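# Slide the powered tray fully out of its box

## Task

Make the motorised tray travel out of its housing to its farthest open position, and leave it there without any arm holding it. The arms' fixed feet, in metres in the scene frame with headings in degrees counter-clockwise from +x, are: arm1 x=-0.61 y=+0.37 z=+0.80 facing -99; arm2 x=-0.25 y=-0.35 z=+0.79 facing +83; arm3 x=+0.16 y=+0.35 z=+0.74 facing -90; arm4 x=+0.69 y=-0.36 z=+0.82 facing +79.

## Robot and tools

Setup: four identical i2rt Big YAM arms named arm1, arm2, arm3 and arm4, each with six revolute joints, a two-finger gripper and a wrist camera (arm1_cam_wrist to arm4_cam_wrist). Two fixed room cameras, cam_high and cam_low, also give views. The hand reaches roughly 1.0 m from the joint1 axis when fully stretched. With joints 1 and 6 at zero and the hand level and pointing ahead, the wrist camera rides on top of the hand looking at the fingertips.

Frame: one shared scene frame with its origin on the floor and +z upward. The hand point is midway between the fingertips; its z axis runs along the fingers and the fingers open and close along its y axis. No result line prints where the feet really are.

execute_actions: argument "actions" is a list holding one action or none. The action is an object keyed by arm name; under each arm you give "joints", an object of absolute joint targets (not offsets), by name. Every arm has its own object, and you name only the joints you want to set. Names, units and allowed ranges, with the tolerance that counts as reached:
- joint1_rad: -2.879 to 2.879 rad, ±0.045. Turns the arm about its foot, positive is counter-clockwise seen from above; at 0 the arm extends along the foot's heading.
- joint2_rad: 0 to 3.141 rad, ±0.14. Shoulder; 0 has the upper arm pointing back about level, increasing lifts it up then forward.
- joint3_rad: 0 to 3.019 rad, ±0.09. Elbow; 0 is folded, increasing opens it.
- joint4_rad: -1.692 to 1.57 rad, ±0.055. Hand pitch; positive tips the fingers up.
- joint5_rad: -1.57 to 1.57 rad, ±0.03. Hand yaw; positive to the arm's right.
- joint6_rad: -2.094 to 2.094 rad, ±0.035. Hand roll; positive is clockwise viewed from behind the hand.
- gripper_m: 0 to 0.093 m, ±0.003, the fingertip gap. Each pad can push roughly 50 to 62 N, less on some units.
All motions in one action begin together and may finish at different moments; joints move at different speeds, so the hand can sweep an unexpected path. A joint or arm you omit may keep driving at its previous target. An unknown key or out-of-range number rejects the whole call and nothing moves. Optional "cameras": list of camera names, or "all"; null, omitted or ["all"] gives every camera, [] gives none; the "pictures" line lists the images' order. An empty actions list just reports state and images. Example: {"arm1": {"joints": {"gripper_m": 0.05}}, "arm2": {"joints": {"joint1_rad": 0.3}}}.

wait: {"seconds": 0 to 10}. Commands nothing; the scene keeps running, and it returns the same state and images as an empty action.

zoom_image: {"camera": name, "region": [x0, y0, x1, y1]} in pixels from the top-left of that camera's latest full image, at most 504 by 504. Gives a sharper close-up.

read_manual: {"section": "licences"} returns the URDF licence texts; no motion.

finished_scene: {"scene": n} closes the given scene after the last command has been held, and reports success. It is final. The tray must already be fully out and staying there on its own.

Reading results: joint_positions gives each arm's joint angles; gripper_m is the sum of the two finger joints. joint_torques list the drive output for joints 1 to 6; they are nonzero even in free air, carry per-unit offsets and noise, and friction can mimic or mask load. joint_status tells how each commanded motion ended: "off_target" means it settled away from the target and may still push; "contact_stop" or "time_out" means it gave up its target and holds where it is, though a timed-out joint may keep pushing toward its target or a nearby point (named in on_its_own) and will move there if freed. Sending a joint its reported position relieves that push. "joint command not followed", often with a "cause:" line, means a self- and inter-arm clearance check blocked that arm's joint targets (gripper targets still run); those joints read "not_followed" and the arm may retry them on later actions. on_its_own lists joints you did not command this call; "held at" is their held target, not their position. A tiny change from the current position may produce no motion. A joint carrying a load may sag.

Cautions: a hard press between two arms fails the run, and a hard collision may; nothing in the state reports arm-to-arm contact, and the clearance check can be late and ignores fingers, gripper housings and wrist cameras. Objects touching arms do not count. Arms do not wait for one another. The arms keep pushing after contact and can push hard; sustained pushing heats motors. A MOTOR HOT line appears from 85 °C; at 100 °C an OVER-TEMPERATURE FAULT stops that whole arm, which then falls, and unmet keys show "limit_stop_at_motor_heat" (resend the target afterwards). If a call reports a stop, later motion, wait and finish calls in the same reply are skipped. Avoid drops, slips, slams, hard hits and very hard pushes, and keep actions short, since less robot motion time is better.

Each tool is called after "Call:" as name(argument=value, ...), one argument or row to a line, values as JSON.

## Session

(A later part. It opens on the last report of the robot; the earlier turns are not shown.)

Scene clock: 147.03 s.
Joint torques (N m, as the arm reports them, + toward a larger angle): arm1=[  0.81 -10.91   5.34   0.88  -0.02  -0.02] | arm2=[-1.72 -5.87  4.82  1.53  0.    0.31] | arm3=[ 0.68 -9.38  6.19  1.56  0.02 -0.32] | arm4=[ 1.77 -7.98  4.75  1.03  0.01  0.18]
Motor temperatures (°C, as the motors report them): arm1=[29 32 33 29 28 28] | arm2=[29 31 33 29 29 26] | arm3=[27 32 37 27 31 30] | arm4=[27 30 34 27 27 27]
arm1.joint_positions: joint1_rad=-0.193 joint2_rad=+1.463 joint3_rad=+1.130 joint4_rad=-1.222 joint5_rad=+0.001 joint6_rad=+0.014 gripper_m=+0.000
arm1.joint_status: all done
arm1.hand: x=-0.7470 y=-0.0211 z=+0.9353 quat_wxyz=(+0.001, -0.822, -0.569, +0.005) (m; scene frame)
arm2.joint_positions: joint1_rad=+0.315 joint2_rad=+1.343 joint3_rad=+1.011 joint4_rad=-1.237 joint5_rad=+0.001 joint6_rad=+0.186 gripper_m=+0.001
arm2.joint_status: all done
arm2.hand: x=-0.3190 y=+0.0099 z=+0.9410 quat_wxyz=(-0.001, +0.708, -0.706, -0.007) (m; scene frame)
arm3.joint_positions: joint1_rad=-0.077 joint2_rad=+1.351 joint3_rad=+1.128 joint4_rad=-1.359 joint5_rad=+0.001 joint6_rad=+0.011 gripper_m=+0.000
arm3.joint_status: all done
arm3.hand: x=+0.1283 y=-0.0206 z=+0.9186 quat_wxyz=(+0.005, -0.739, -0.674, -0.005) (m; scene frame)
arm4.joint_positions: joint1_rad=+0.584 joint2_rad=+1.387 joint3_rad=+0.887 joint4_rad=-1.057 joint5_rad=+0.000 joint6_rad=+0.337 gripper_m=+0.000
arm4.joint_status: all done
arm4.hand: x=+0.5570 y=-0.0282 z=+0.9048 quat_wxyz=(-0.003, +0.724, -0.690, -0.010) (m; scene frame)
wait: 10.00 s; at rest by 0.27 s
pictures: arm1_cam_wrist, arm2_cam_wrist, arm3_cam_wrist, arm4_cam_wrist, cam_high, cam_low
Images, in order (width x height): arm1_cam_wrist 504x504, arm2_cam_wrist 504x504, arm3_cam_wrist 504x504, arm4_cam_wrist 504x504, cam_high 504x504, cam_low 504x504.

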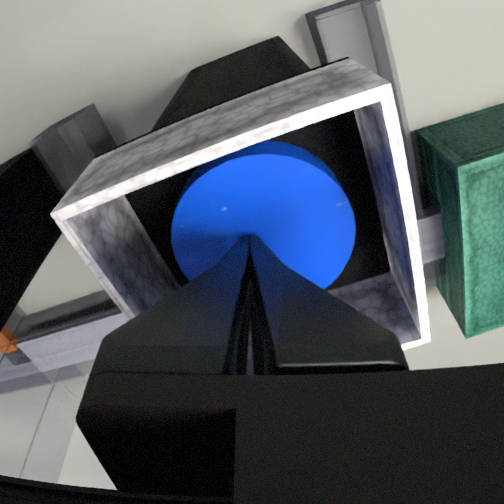

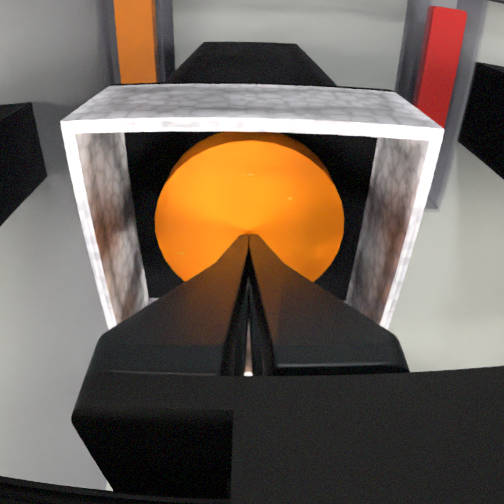

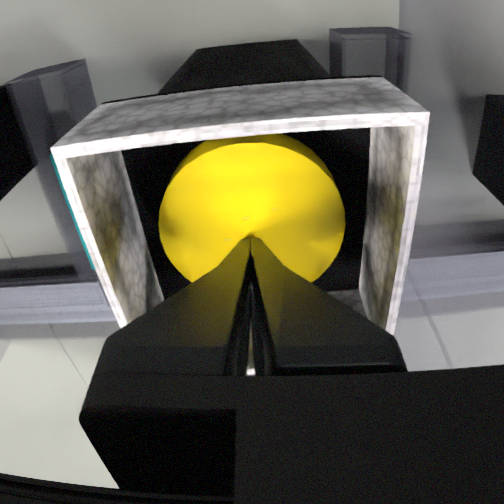

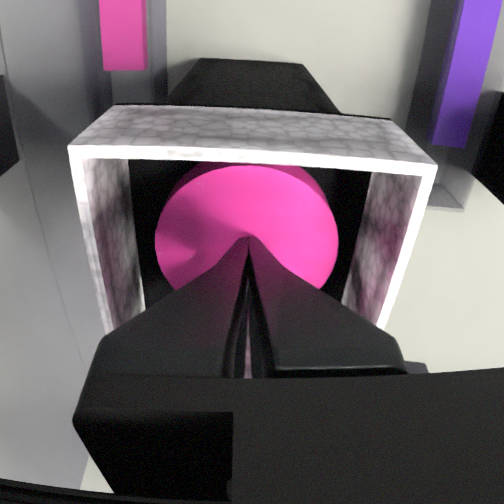

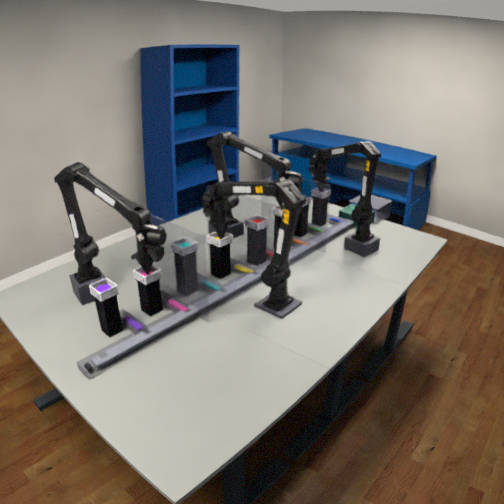

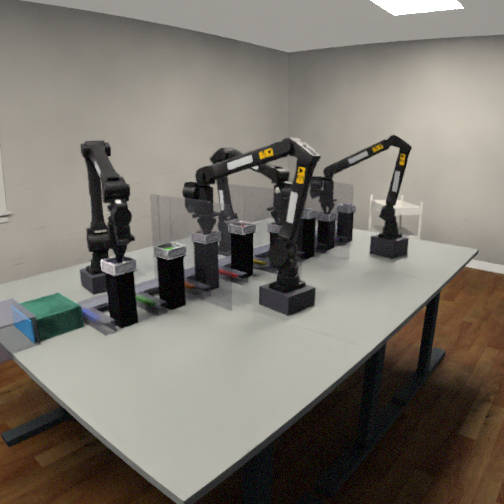

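Call:
wait(
  seconds=8,
)

Scene clock: 156.50 s.
Joint torques (N m, as the arm reports them, + toward a larger angle): arm1=[ 2.21 -9.66  5.46  0.67  0.01 -0.05] | arm2=[-1.68 -5.78  4.82  1.54 -0.01  0.31] | arm3=[ 0.75 -9.15  6.11  1.5   0.01 -0.34] | arm4=[ 1.75 -8.07  4.74  1.09  0.    0.18]
Motor temperatures (°C, as the motors report them): arm1=[29 32 33 29 28 28] | arm2=[29 31 33 29 29 26] | arm3=[27 32 37 27 30 30] | arm4=[27 30 34 27 27 27]
arm1.joint_positions: joint1_rad=-0.193 joint2_rad=+1.463 joint3_rad=+1.130 joint4_rad=-1.222 joint5_rad=+0.001 joint6_rad=+0.014 gripper_m=+0.000
arm1.joint_status: all done
arm1.hand: x=-0.7470 y=-0.0211 z=+0.9353 quat_wxyz=(+0.001, -0.822, -0.569, +0.005) (m; scene frame)
arm2.joint_positions: joint1_rad=+0.315 joint2_rad=+1.343 joint3_rad=+1.011 joint4_rad=-1.237 joint5_rad=+0.001 joint6_rad=+0.186 gripper_m=+0.001
arm2.joint_status: all done
arm2.hand: x=-0.3190 y=+0.0099 z=+0.9410 quat_wxyz=(-0.001, +0.708, -0.706, -0.007) (m; scene frame)
arm3.joint_positions: joint1_rad=-0.077 joint2_rad=+1.351 joint3_rad=+1.128 joint4_rad=-1.359 joint5_rad=+0.001 joint6_rad=+0.011 gripper_m=+0.000
arm3.joint_status: all done
arm3.hand: x=+0.1283 y=-0.0206 z=+0.9186 quat_wxyz=(+0.005, -0.739, -0.674, -0.005) (m; scene frame)
arm4.joint_positions: joint1_rad=+0.584 joint2_rad=+1.387 joint3_rad=+0.887 joint4_rad=-1.057 joint5_rad=+0.000 joint6_rad=+0.337 gripper_m=+0.000
arm4.joint_status: all done
arm4.hand: x=+0.5570 y=-0.0282 z=+0.9048 quat_wxyz=(-0.003, +0.724, -0.690, -0.010) (m; scene frame)
wait: 8.00 s; at rest from the start
pictures: arm1_cam_wrist, arm2_cam_wrist, arm3_cam_wrist, arm4_cam_wrist, cam_high, cam_low
Images, in order (width x height): arm1_cam_wrist 504x504, arm2_cam_wrist 504x504, arm3_cam_wrist 504x504, arm4_cam_wrist 504x504, cam_high 504x504, cam_low 504x504.

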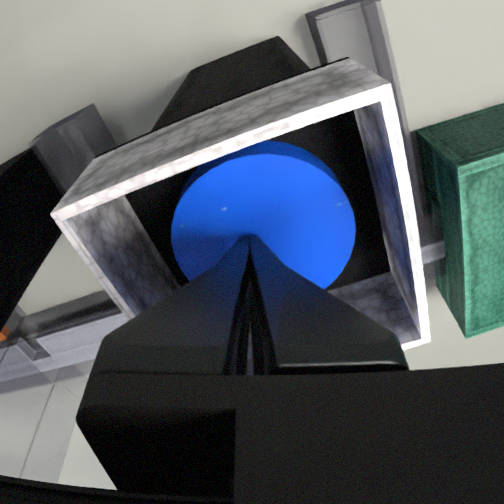

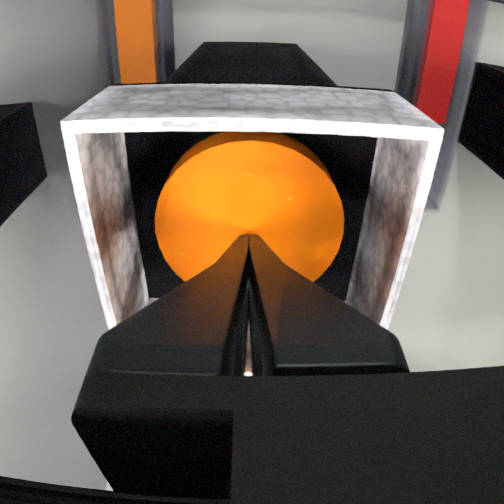

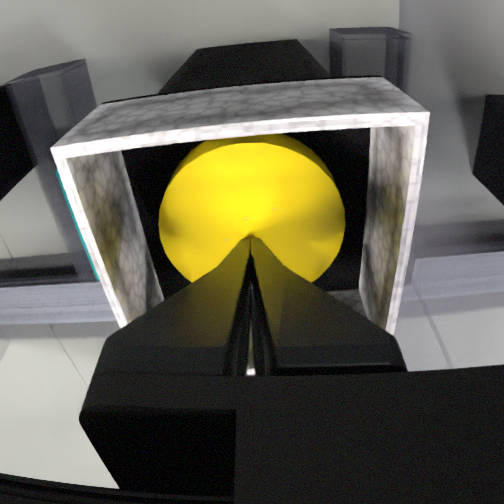

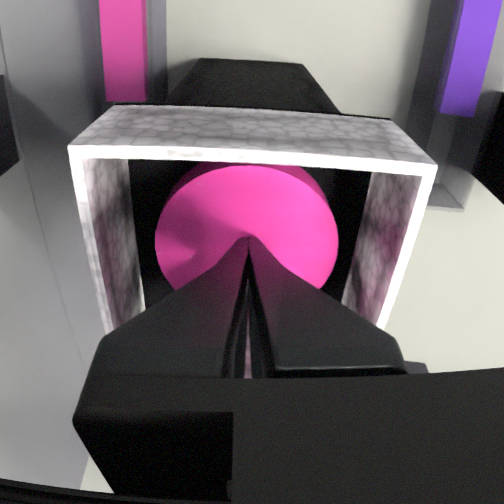

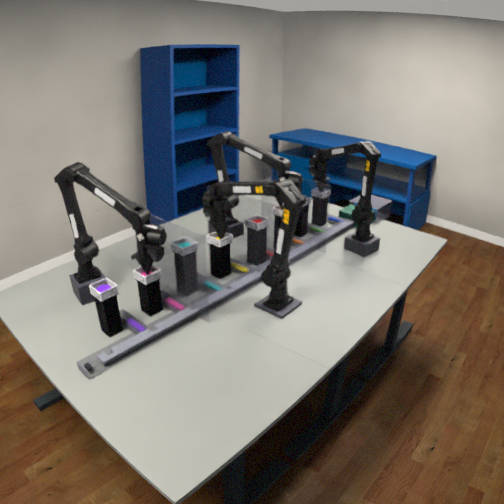

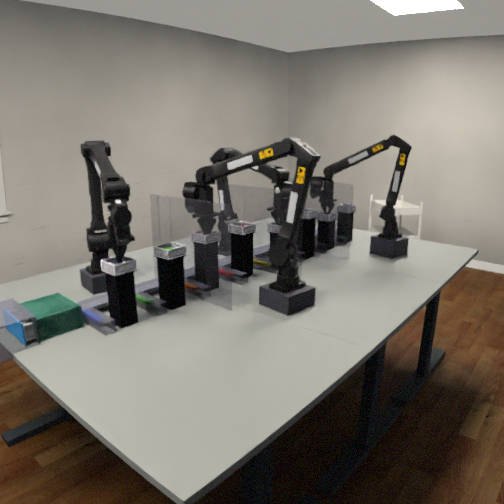

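It's moving.

Call:
wait(
  seconds=10,
)

Call:
execute_actions(
  actions=[
    {"arm1":{"joints":{"joint2_rad":1.41,"joint3_rad":1.23,"joint4_rad":-1.35}},"arm2":{"joints":{"joint2_rad":1.29,"joint3_rad":1.12,"joint4_rad":-1.36}},"arm3":{"joints":{"joint2_rad":1.315,"joint3_rad":1.27,"joint4_rad":-1.51}},"arm4":{"joints":{"joint2_rad":1.33,"joint3_rad":1.01,"joint4_rad":-1.25}}},
  ],
  cameras=[],
)

Call:
wait(
  seconds=10,
)

Call:
zoom_image(
  camera="cam_high",
  region=[70, 270, 230, 390],
)

Scene clock: 175.10 s.
Joint torques (N m, as the arm reports them, + toward a larger angle): arm1=[  2.45 -10.26   5.45   0.63   0.03  -0.02] | arm2=[-1.8  -5.87  4.84  1.53 -0.01  0.31] | arm3=[ 0.8  -9.32  6.03  1.56 -0.01 -0.31] | arm4=[ 1.78 -8.04  4.71  1.03  0.01  0.18]
Motor temperatures (°C, as the motors report them): arm1=[29 32 33 29 28 28] | arm2=[29 31 33 29 29 26] | arm3=[27 32 37 27 30 30] | arm4=[27 30 34 27 27 27]
arm1.joint_positions: joint1_rad=-0.193 joint2_rad=+1.463 joint3_rad=+1.130 joint4_rad=-1.222 joint5_rad=+0.001 joint6_rad=+0.014 gripper_m=+0.000
arm1.joint_status: all done
arm1.hand: x=-0.7470 y=-0.0211 z=+0.9353 quat_wxyz=(+0.001, -0.822, -0.569, +0.005) (m; scene frame)
arm2.joint_positions: joint1_rad=+0.315 joint2_rad=+1.343 joint3_rad=+1.011 joint4_rad=-1.237 joint5_rad=+0.001 joint6_rad=+0.186 gripper_m=+0.001
arm2.joint_status: all done
arm2.hand: x=-0.3190 y=+0.0099 z=+0.9410 quat_wxyz=(-0.001, +0.708, -0.706, -0.007) (m; scene frame)
arm3.joint_positions: joint1_rad=-0.077 joint2_rad=+1.351 joint3_rad=+1.128 joint4_rad=-1.359 joint5_rad=+0.001 joint6_rad=+0.011 gripper_m=+0.000
arm3.joint_status: all done
arm3.hand: x=+0.1283 y=-0.0206 z=+0.9186 quat_wxyz=(+0.005, -0.739, -0.674, -0.005) (m; scene frame)
arm4.joint_positions: joint1_rad=+0.584 joint2_rad=+1.387 joint3_rad=+0.887 joint4_rad=-1.057 joint5_rad=+0.000 joint6_rad=+0.337 gripper_m=+0.000
arm4.joint_status: all done
arm4.hand: x=+0.5570 y=-0.0282 z=+0.9048 quat_wxyz=(-0.003, +0.724, -0.690, -0.010) (m; scene frame)
wait: 10.00 s; at rest from the start
pictures: arm1_cam_wrist, arm2_cam_wrist, arm3_cam_wrist, arm4_cam_wrist, cam_high, cam_low
Images, in order (width x height): arm1_cam_wrist 504x504, arm2_cam_wrist 504x504, arm3_cam_wrist 504x504, arm4_cam_wrist 504x504, cam_high 504x504, cam_low 504x504.

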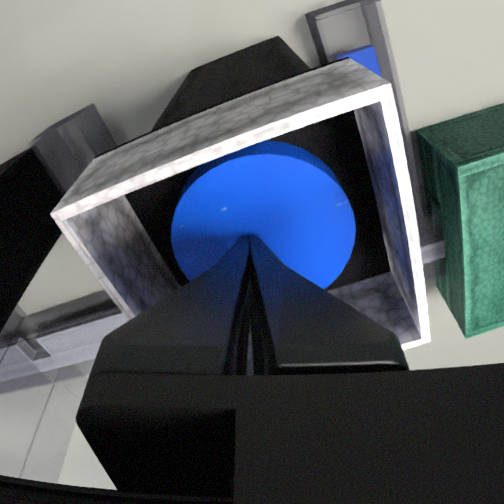

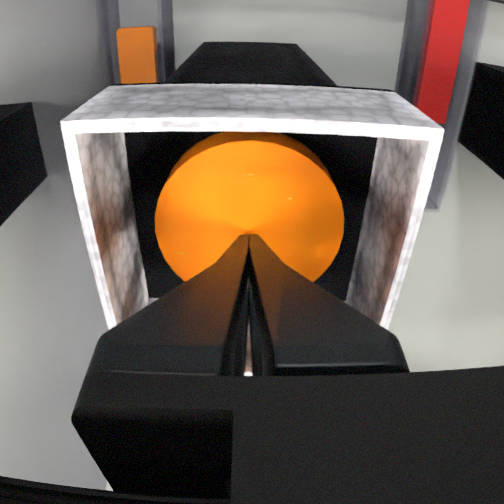

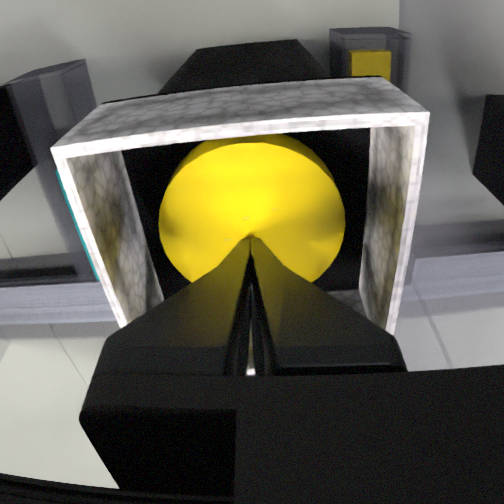

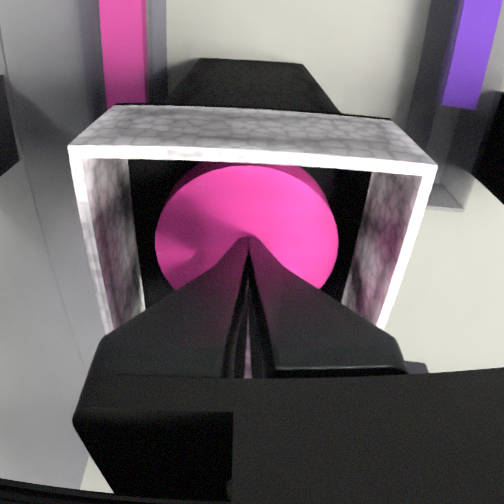

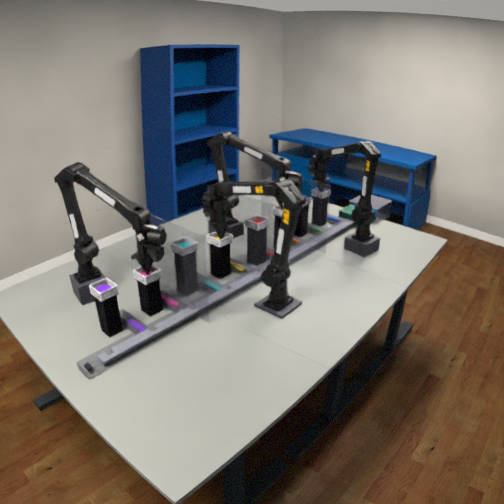

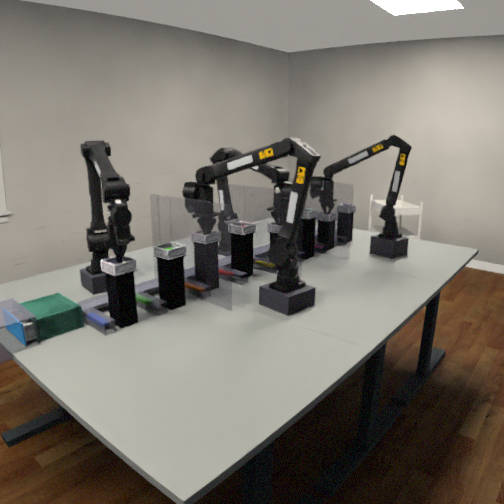

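Scene clock: 176.03 s.
Joint torques (N m, as the arm reports them, + toward a larger angle): arm1=[  1.39 -11.96  12.94  -0.07   0.02  -0.02] | arm2=[-1.73 -8.67 11.56  0.17  0.    0.3 ] | arm3=[  0.48 -11.54  10.96  -0.16   0.01  -0.33] | arm4=[  1.73 -10.2   10.64   0.04   0.01   0.18]
Motor temperatures (°C, as the motors report them): arm1=[29 32 33 29 28 28] | arm2=[29 31 33 29 29 26] | arm3=[27 32 37 27 30 30] | arm4=[27 30 34 27 27 27]
arm1.joint_positions: joint1_rad=-0.193 joint2_rad=+1.416 joint3_rad=+1.176 joint4_rad=-1.337 joint5_rad=+0.001 joint6_rad=+0.014 gripper_m=+0.000
arm1.joint_status: all done
arm1.hand: x=-0.7423 y=-0.0088 z=+0.9700 quat_wxyz=(+0.008, -0.822, -0.569, -0.004) (m; scene frame)
arm2.joint_positions: joint1_rad=+0.315 joint2_rad=+1.296 joint3_rad=+1.071 joint4_rad=-1.352 joint5_rad=+0.001 joint6_rad=+0.186 gripper_m=+0.001
arm2.joint_status: all done
arm2.hand: x=-0.3169 y=+0.0007 z=+0.9788 quat_wxyz=(+0.001, +0.708, -0.706, -0.003) (m; scene frame)
arm3.joint_positions: joint1_rad=-0.077 joint2_rad=+1.309 joint3_rad=+1.237 joint4_rad=-1.494 joint5_rad=+0.001 joint6_rad=+0.011 gripper_m=+0.000
arm3.joint_status: all done
arm3.hand: x=+0.1286 y=-0.0170 z=+0.9744 quat_wxyz=(+0.000, -0.739, -0.674, +0.001) (m; scene frame)
arm4.joint_positions: joint1_rad=+0.584 joint2_rad=+1.325 joint3_rad=+0.975 joint4_rad=-1.240 joint5_rad=+0.000 joint6_rad=+0.337 gripper_m=+0.000
arm4.joint_status: all done
arm4.hand: x=+0.5604 y=-0.0361 z=+0.9557 quat_wxyz=(+0.004, +0.724, -0.690, +0.005) (m; scene frame)
pictures: none
No camera images: the call's "cameras" was empty. Leave "cameras" out to get every camera's image.

Scene clock: 186.03 s.
Joint torques (N m, as the arm reports them, + toward a larger angle): arm1=[  2.1  -12.63  12.9   -0.22   0.04  -0.02] | arm2=[-1.72 -8.66 11.44  0.17 -0.01  0.31] | arm3=[  0.47 -11.4   10.96  -0.15   0.01  -0.3 ] | arm4=[  1.72 -10.04  10.63   0.12   0.     0.18]
Motor temperatures (°C, as the motors report them): arm1=[29 32 38 29 28 28] | arm2=[29 32 38 29 29 26] | arm3=[27 33 41 27 30 30] | arm4=[27 31 39 27 27 27]
arm1.joint_positions: joint1_rad=-0.193 joint2_rad=+1.416 joint3_rad=+1.176 joint4_rad=-1.337 joint5_rad=+0.001 joint6_rad=+0.014 gripper_m=+0.000
arm1.joint_status: all done
arm1.hand: x=-0.7423 y=-0.0088 z=+0.9700 quat_wxyz=(+0.008, -0.822, -0.569, -0.004) (m; scene frame)
arm2.joint_positions: joint1_rad=+0.315 joint2_rad=+1.296 joint3_rad=+1.071 joint4_rad=-1.352 joint5_rad=+0.001 joint6_rad=+0.186 gripper_m=+0.001
arm2.joint_status: all done
arm2.hand: x=-0.3169 y=+0.0007 z=+0.9788 quat_wxyz=(+0.001, +0.708, -0.706, -0.003) (m; scene frame)
arm3.joint_positions: joint1_rad=-0.077 joint2_rad=+1.309 joint3_rad=+1.237 joint4_rad=-1.494 joint5_rad=+0.001 joint6_rad=+0.011 gripper_m=+0.000
arm3.joint_status: all done
arm3.hand: x=+0.1286 y=-0.0170 z=+0.9744 quat_wxyz=(+0.000, -0.739, -0.674, +0.001) (m; scene frame)
arm4.joint_positions: joint1_rad=+0.584 joint2_rad=+1.325 joint3_rad=+0.975 joint4_rad=-1.240 joint5_rad=+0.000 joint6_rad=+0.337 gripper_m=+0.000
arm4.joint_status: all done
arm4.hand: x=+0.5604 y=-0.0361 z=+0.9557 quat_wxyz=(+0.004, +0.724, -0.690, +0.005) (m; scene frame)
wait: 10.00 s; at rest by 0.27 s
pictures: arm1_cam_wrist, arm2_cam_wrist, arm3_cam_wrist, arm4_cam_wrist, cam_high, cam_low
Images, in order (width x height): arm1_cam_wrist 504x504, arm2_cam_wrist 504x504, arm3_cam_wrist 504x504, arm4_cam_wrist 504x504, cam_high 504x504, cam_low 504x504.

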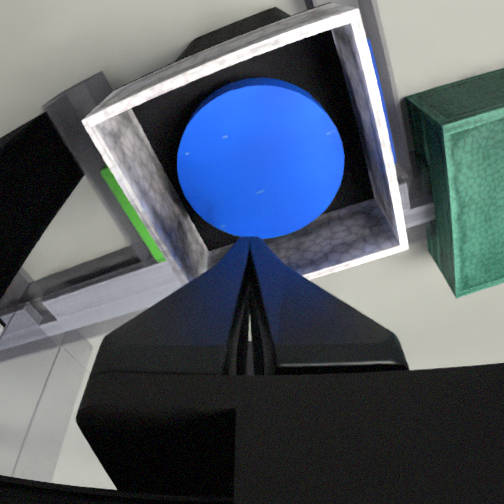

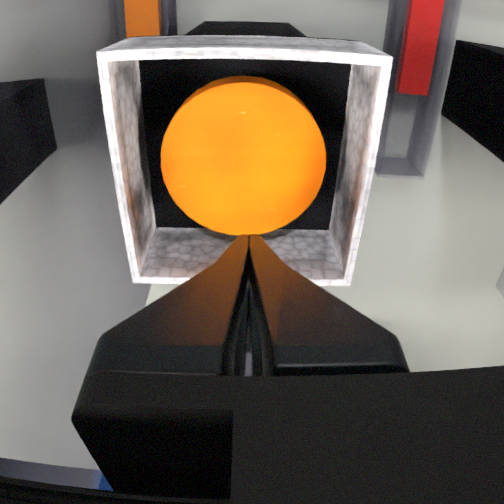

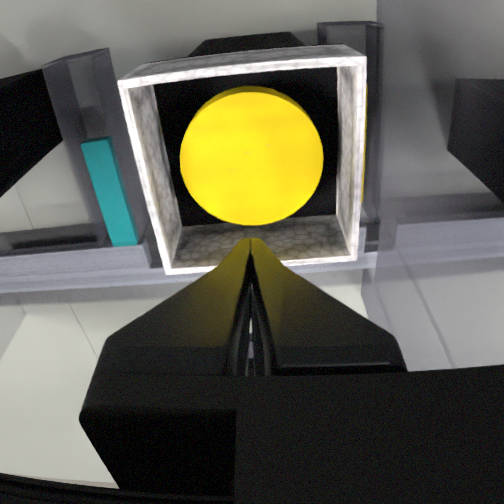

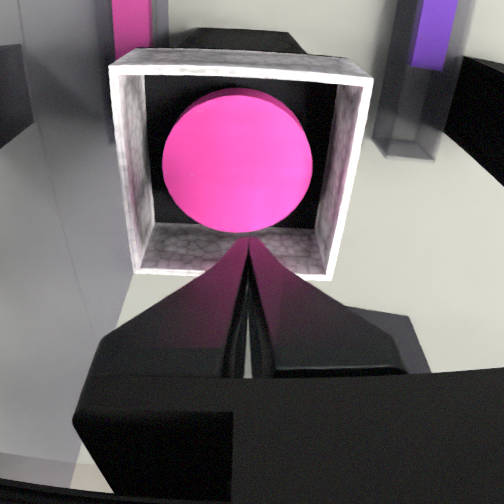

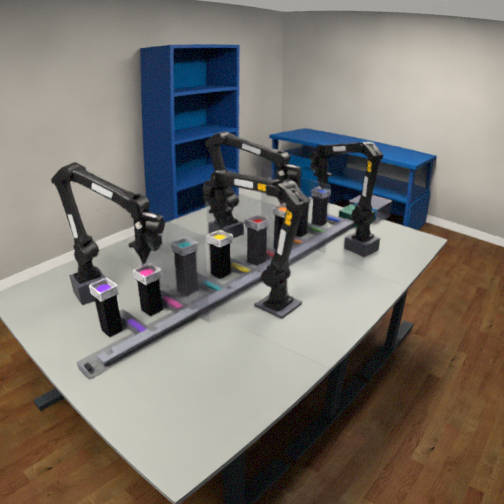

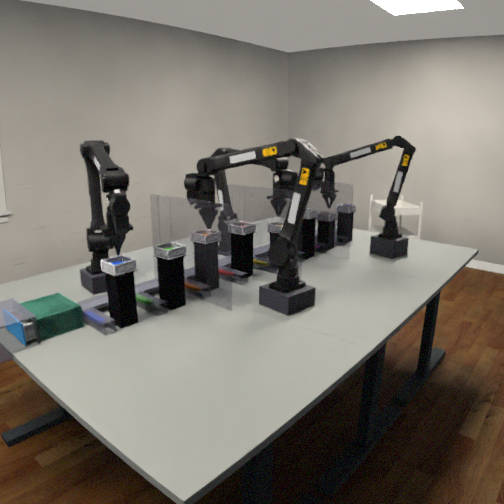

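Region (70, 270, 230, 390) of cam_high's 504x504 image, scaled by 3.150, with more detail than that image has; it fills the top 378 rows of this view, and the rest is white.

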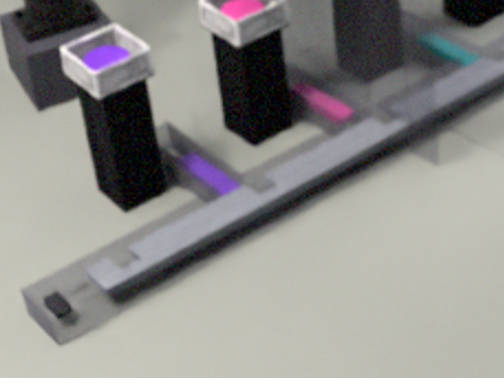

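Call:
execute_actions(
  actions=[
    {"arm1":{"joints":{"joint2_rad":1.495,"joint3_rad":1.09,"joint4_rad":-1.215}},"arm2":{"joints":{"joint2_rad":1.375,"joint3_rad":0.97,"joint4_rad":-1.215}},"arm3":{"joints":{"joint2_rad":1.385,"joint3_rad":1.10,"joint4_rad":-1.335}},"arm4":{"joints":{"joint2_rad":1.42,"joint3_rad":0.85,"joint4_rad":-1.05}}},
  ],
  cameras=[],
)

Call:
wait(
  seconds=10,
)

Call:
wait(
  seconds=10,
)

Scene clock: 194.70 s.
Joint torques (N m, as the arm reports them, + toward a larger angle): arm1=[  2.02 -10.82   5.45   0.88   0.02  -0.08] | arm2=[-1.77 -6.04  4.67  1.1   0.    0.3 ] | arm3=[ 0.35 -9.33  6.17  1.28  0.02 -0.31] | arm4=[ 1.8  -7.84  4.84  1.69 -0.01  0.17]
Motor temperatures (°C, as the motors report them): arm1=[29 33 40 29 28 28] | arm2=[29 32 39 29 29 26] | arm3=[27 33 43 27 30 30] | arm4=[27 31 41 27 27 27]
arm1.joint_positions: joint1_rad=-0.193 joint2_rad=+1.462 joint3_rad=+1.130 joint4_rad=-1.228 joint5_rad=+0.001 joint6_rad=+0.014 gripper_m=+0.000
arm1.joint_status: all done
arm1.hand: x=-0.7464 y=-0.0196 z=+0.9354 quat_wxyz=(+0.003, -0.822, -0.569, +0.003) (m; scene frame)
arm2.joint_positions: joint1_rad=+0.315 joint2_rad=+1.345 joint3_rad=+1.013 joint4_rad=-1.227 joint5_rad=+0.001 joint6_rad=+0.186 gripper_m=+0.001
arm2.joint_status: all done
arm2.hand: x=-0.3196 y=+0.0132 z=+0.9411 quat_wxyz=(-0.004, +0.708, -0.706, -0.011) (m; scene frame)
arm3.joint_positions: joint1_rad=-0.077 joint2_rad=+1.353 joint3_rad=+1.130 joint4_rad=-1.351 joint5_rad=+0.001 joint6_rad=+0.011 gripper_m=+0.000
arm3.joint_status: all done
arm3.hand: x=+0.1281 y=-0.0231 z=+0.9186 quat_wxyz=(+0.002, -0.739, -0.674, -0.002) (m; scene frame)
arm4.joint_positions: joint1_rad=+0.584 joint2_rad=+1.385 joint3_rad=+0.885 joint4_rad=-1.072 joint5_rad=+0.001 joint6_rad=+0.337 gripper_m=+0.000
arm4.joint_status: all done
arm4.hand: x=+0.5588 y=-0.0322 z=+0.9047 quat_wxyz=(+0.000, +0.724, -0.690, -0.003) (m; scene frame)
pictures: none
No camera images: the call's "cameras" was empty. Leave "cameras" out to get every camera's image.

Scene clock: 204.70 s.
Joint torques (N m, as the arm reports them, + toward a larger angle): arm1=[  1.98 -10.41   5.45   0.73   0.02  -0.02] | arm2=[-1.68 -6.13  4.66  1.08  0.    0.3 ] | arm3=[ 0.85 -9.3   6.18  1.3   0.03 -0.3 ] | arm4=[ 1.8  -7.82  4.88  1.71 -0.02  0.17]
Motor temperatures (°C, as the motors report them): arm1=[29 32 37 29 28 28] | arm2=[29 32 36 29 29 26] | arm3=[27 33 41 27 30 30] | arm4=[27 31 38 27 27 27]
arm1.joint_positions: joint1_rad=-0.193 joint2_rad=+1.462 joint3_rad=+1.130 joint4_rad=-1.228 joint5_rad=+0.001 joint6_rad=+0.014 gripper_m=+0.000
arm1.joint_status: all done
arm1.hand: x=-0.7464 y=-0.0196 z=+0.9354 quat_wxyz=(+0.003, -0.822, -0.569, +0.003) (m; scene frame)
arm2.joint_positions: joint1_rad=+0.315 joint2_rad=+1.345 joint3_rad=+1.013 joint4_rad=-1.227 joint5_rad=+0.001 joint6_rad=+0.186 gripper_m=+0.001
arm2.joint_status: all done
arm2.hand: x=-0.3196 y=+0.0132 z=+0.9411 quat_wxyz=(-0.004, +0.708, -0.706, -0.011) (m; scene frame)
arm3.joint_positions: joint1_rad=-0.077 joint2_rad=+1.353 joint3_rad=+1.130 joint4_rad=-1.351 joint5_rad=+0.001 joint6_rad=+0.011 gripper_m=+0.000
arm3.joint_status: all done
arm3.hand: x=+0.1281 y=-0.0231 z=+0.9186 quat_wxyz=(+0.002, -0.739, -0.674, -0.002) (m; scene frame)
arm4.joint_positions: joint1_rad=+0.584 joint2_rad=+1.385 joint3_rad=+0.885 joint4_rad=-1.072 joint5_rad=+0.001 joint6_rad=+0.337 gripper_m=+0.000
arm4.joint_status: all done
arm4.hand: x=+0.5588 y=-0.0322 z=+0.9047 quat_wxyz=(+0.000, +0.724, -0.690, -0.003) (m; scene frame)
wait: 10.00 s; at rest by 0.27 s
pictures: arm1_cam_wrist, arm2_cam_wrist, arm3_cam_wrist, arm4_cam_wrist, cam_high, cam_low
Images, in order (width x height): arm1_cam_wrist 504x504, arm2_cam_wrist 504x504, arm3_cam_wrist 504x504, arm4_cam_wrist 504x504, cam_high 504x504, cam_low 504x504.

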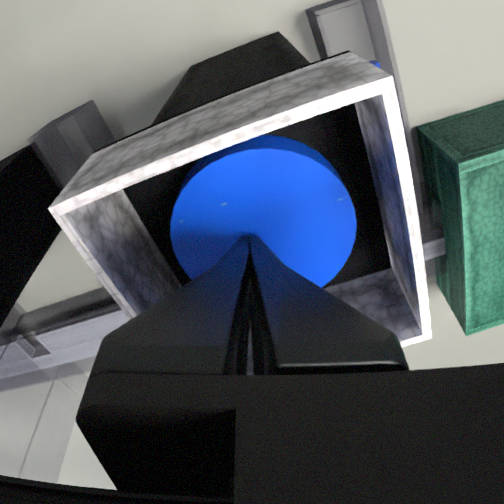

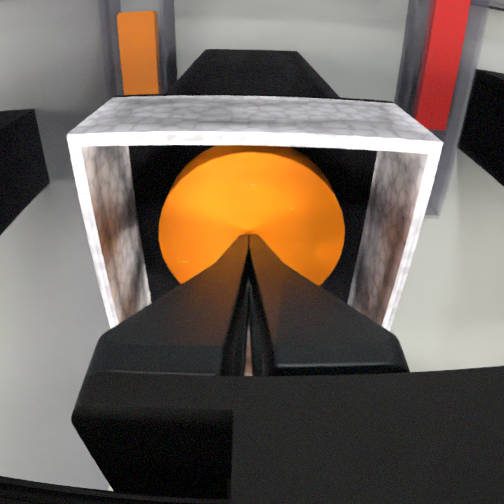

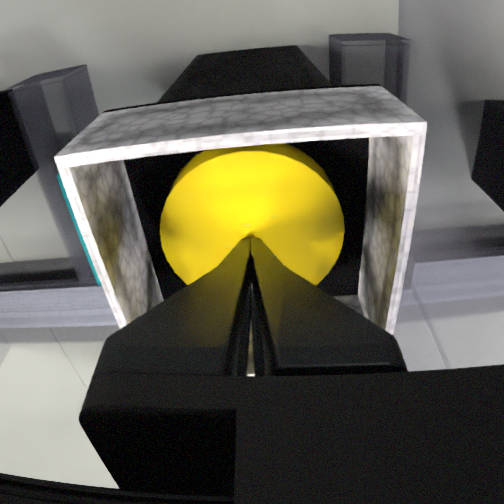

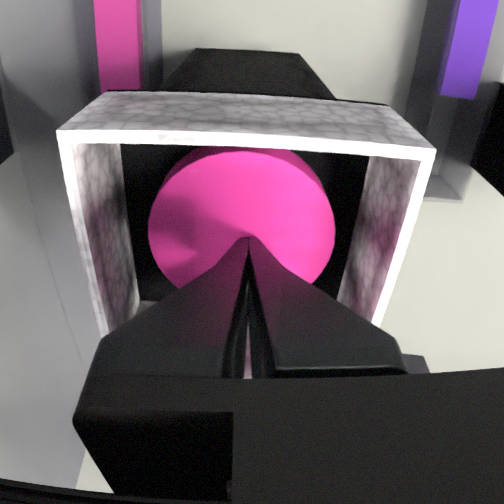

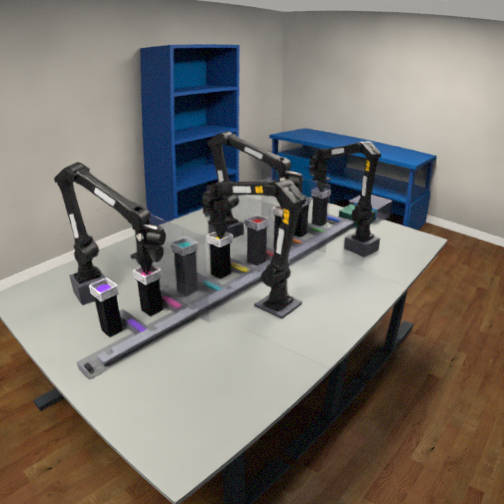

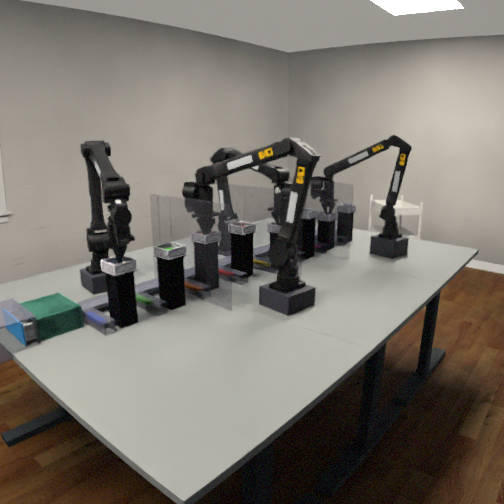

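Scene clock: 214.70 s.
Joint torques (N m, as the arm reports them, + toward a larger angle): arm1=[  1.25 -10.12   5.54   0.93  -0.02  -0.07] | arm2=[-1.77 -6.09  4.66  1.09 -0.01  0.3 ] | arm3=[ 0.8  -9.17  6.14  1.16  0.   -0.32] | arm4=[ 1.67 -7.71  4.9   1.73 -0.01  0.17]
Motor temperatures (°C, as the motors report them): arm1=[29 32 35 29 28 28] | arm2=[29 31 35 29 29 26] | arm3=[27 33 39 27 30 30] | arm4=[27 31 36 27 27 27]
arm1.joint_positions: joint1_rad=-0.193 joint2_rad=+1.462 joint3_rad=+1.130 joint4_rad=-1.228 joint5_rad=+0.001 joint6_rad=+0.014 gripper_m=+0.000
arm1.joint_status: all done
arm1.hand: x=-0.7464 y=-0.0196 z=+0.9354 quat_wxyz=(+0.003, -0.822, -0.569, +0.003) (m; scene frame)
arm2.joint_positions: joint1_rad=+0.315 joint2_rad=+1.345 joint3_rad=+1.013 joint4_rad=-1.227 joint5_rad=+0.001 joint6_rad=+0.186 gripper_m=+0.001
arm2.joint_status: all done
arm2.hand: x=-0.3196 y=+0.0132 z=+0.9411 quat_wxyz=(-0.004, +0.708, -0.706, -0.011) (m; scene frame)
arm3.joint_positions: joint1_rad=-0.077 joint2_rad=+1.353 joint3_rad=+1.130 joint4_rad=-1.351 joint5_rad=+0.001 joint6_rad=+0.011 gripper_m=+0.000
arm3.joint_status: all done
arm3.hand: x=+0.1281 y=-0.0231 z=+0.9186 quat_wxyz=(+0.002, -0.739, -0.674, -0.002) (m; scene frame)
arm4.joint_positions: joint1_rad=+0.584 joint2_rad=+1.385 joint3_rad=+0.885 joint4_rad=-1.072 joint5_rad=+0.001 joint6_rad=+0.337 gripper_m=+0.000
arm4.joint_status: all done
arm4.hand: x=+0.5588 y=-0.0322 z=+0.9047 quat_wxyz=(+0.000, +0.724, -0.690, -0.003) (m; scene frame)
wait: 10.00 s; at rest by 0.27 s
pictures: arm1_cam_wrist, arm2_cam_wrist, arm3_cam_wrist, arm4_cam_wrist, cam_high, cam_low
Images, in order (width x height): arm1_cam_wrist 504x504, arm2_cam_wrist 504x504, arm3_cam_wrist 504x504, arm4_cam_wrist 504x504, cam_high 504x504, cam_low 504x504.

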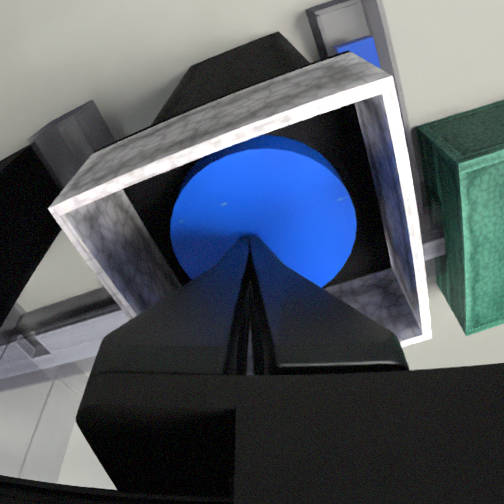

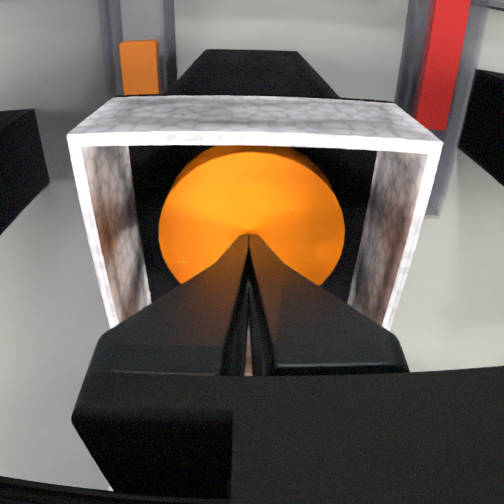

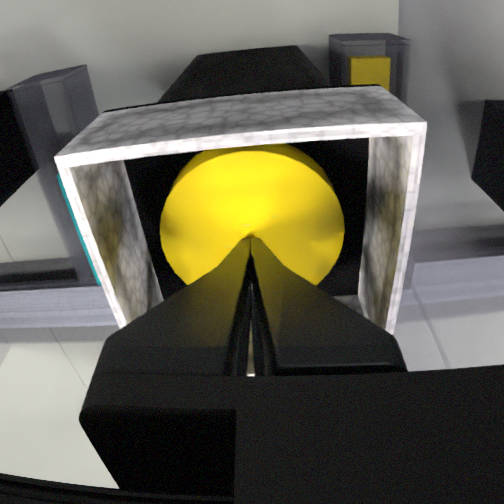

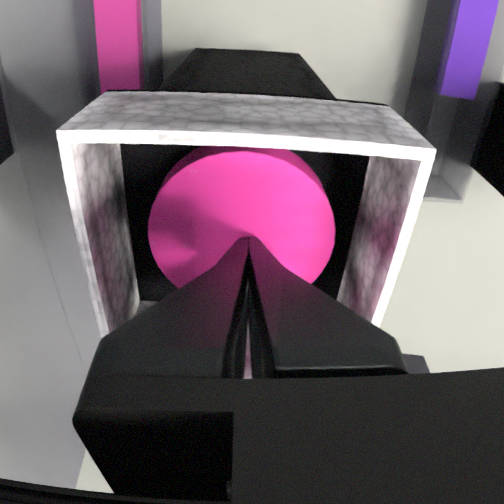

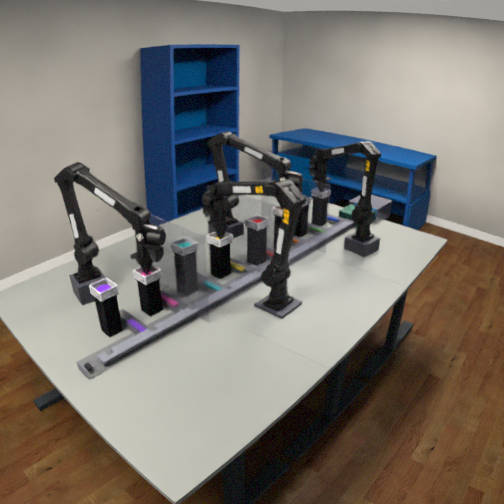

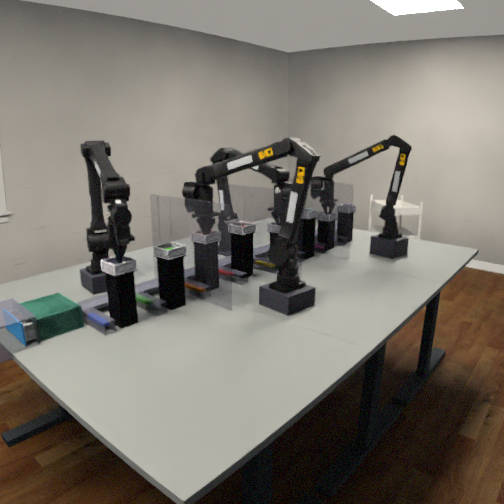

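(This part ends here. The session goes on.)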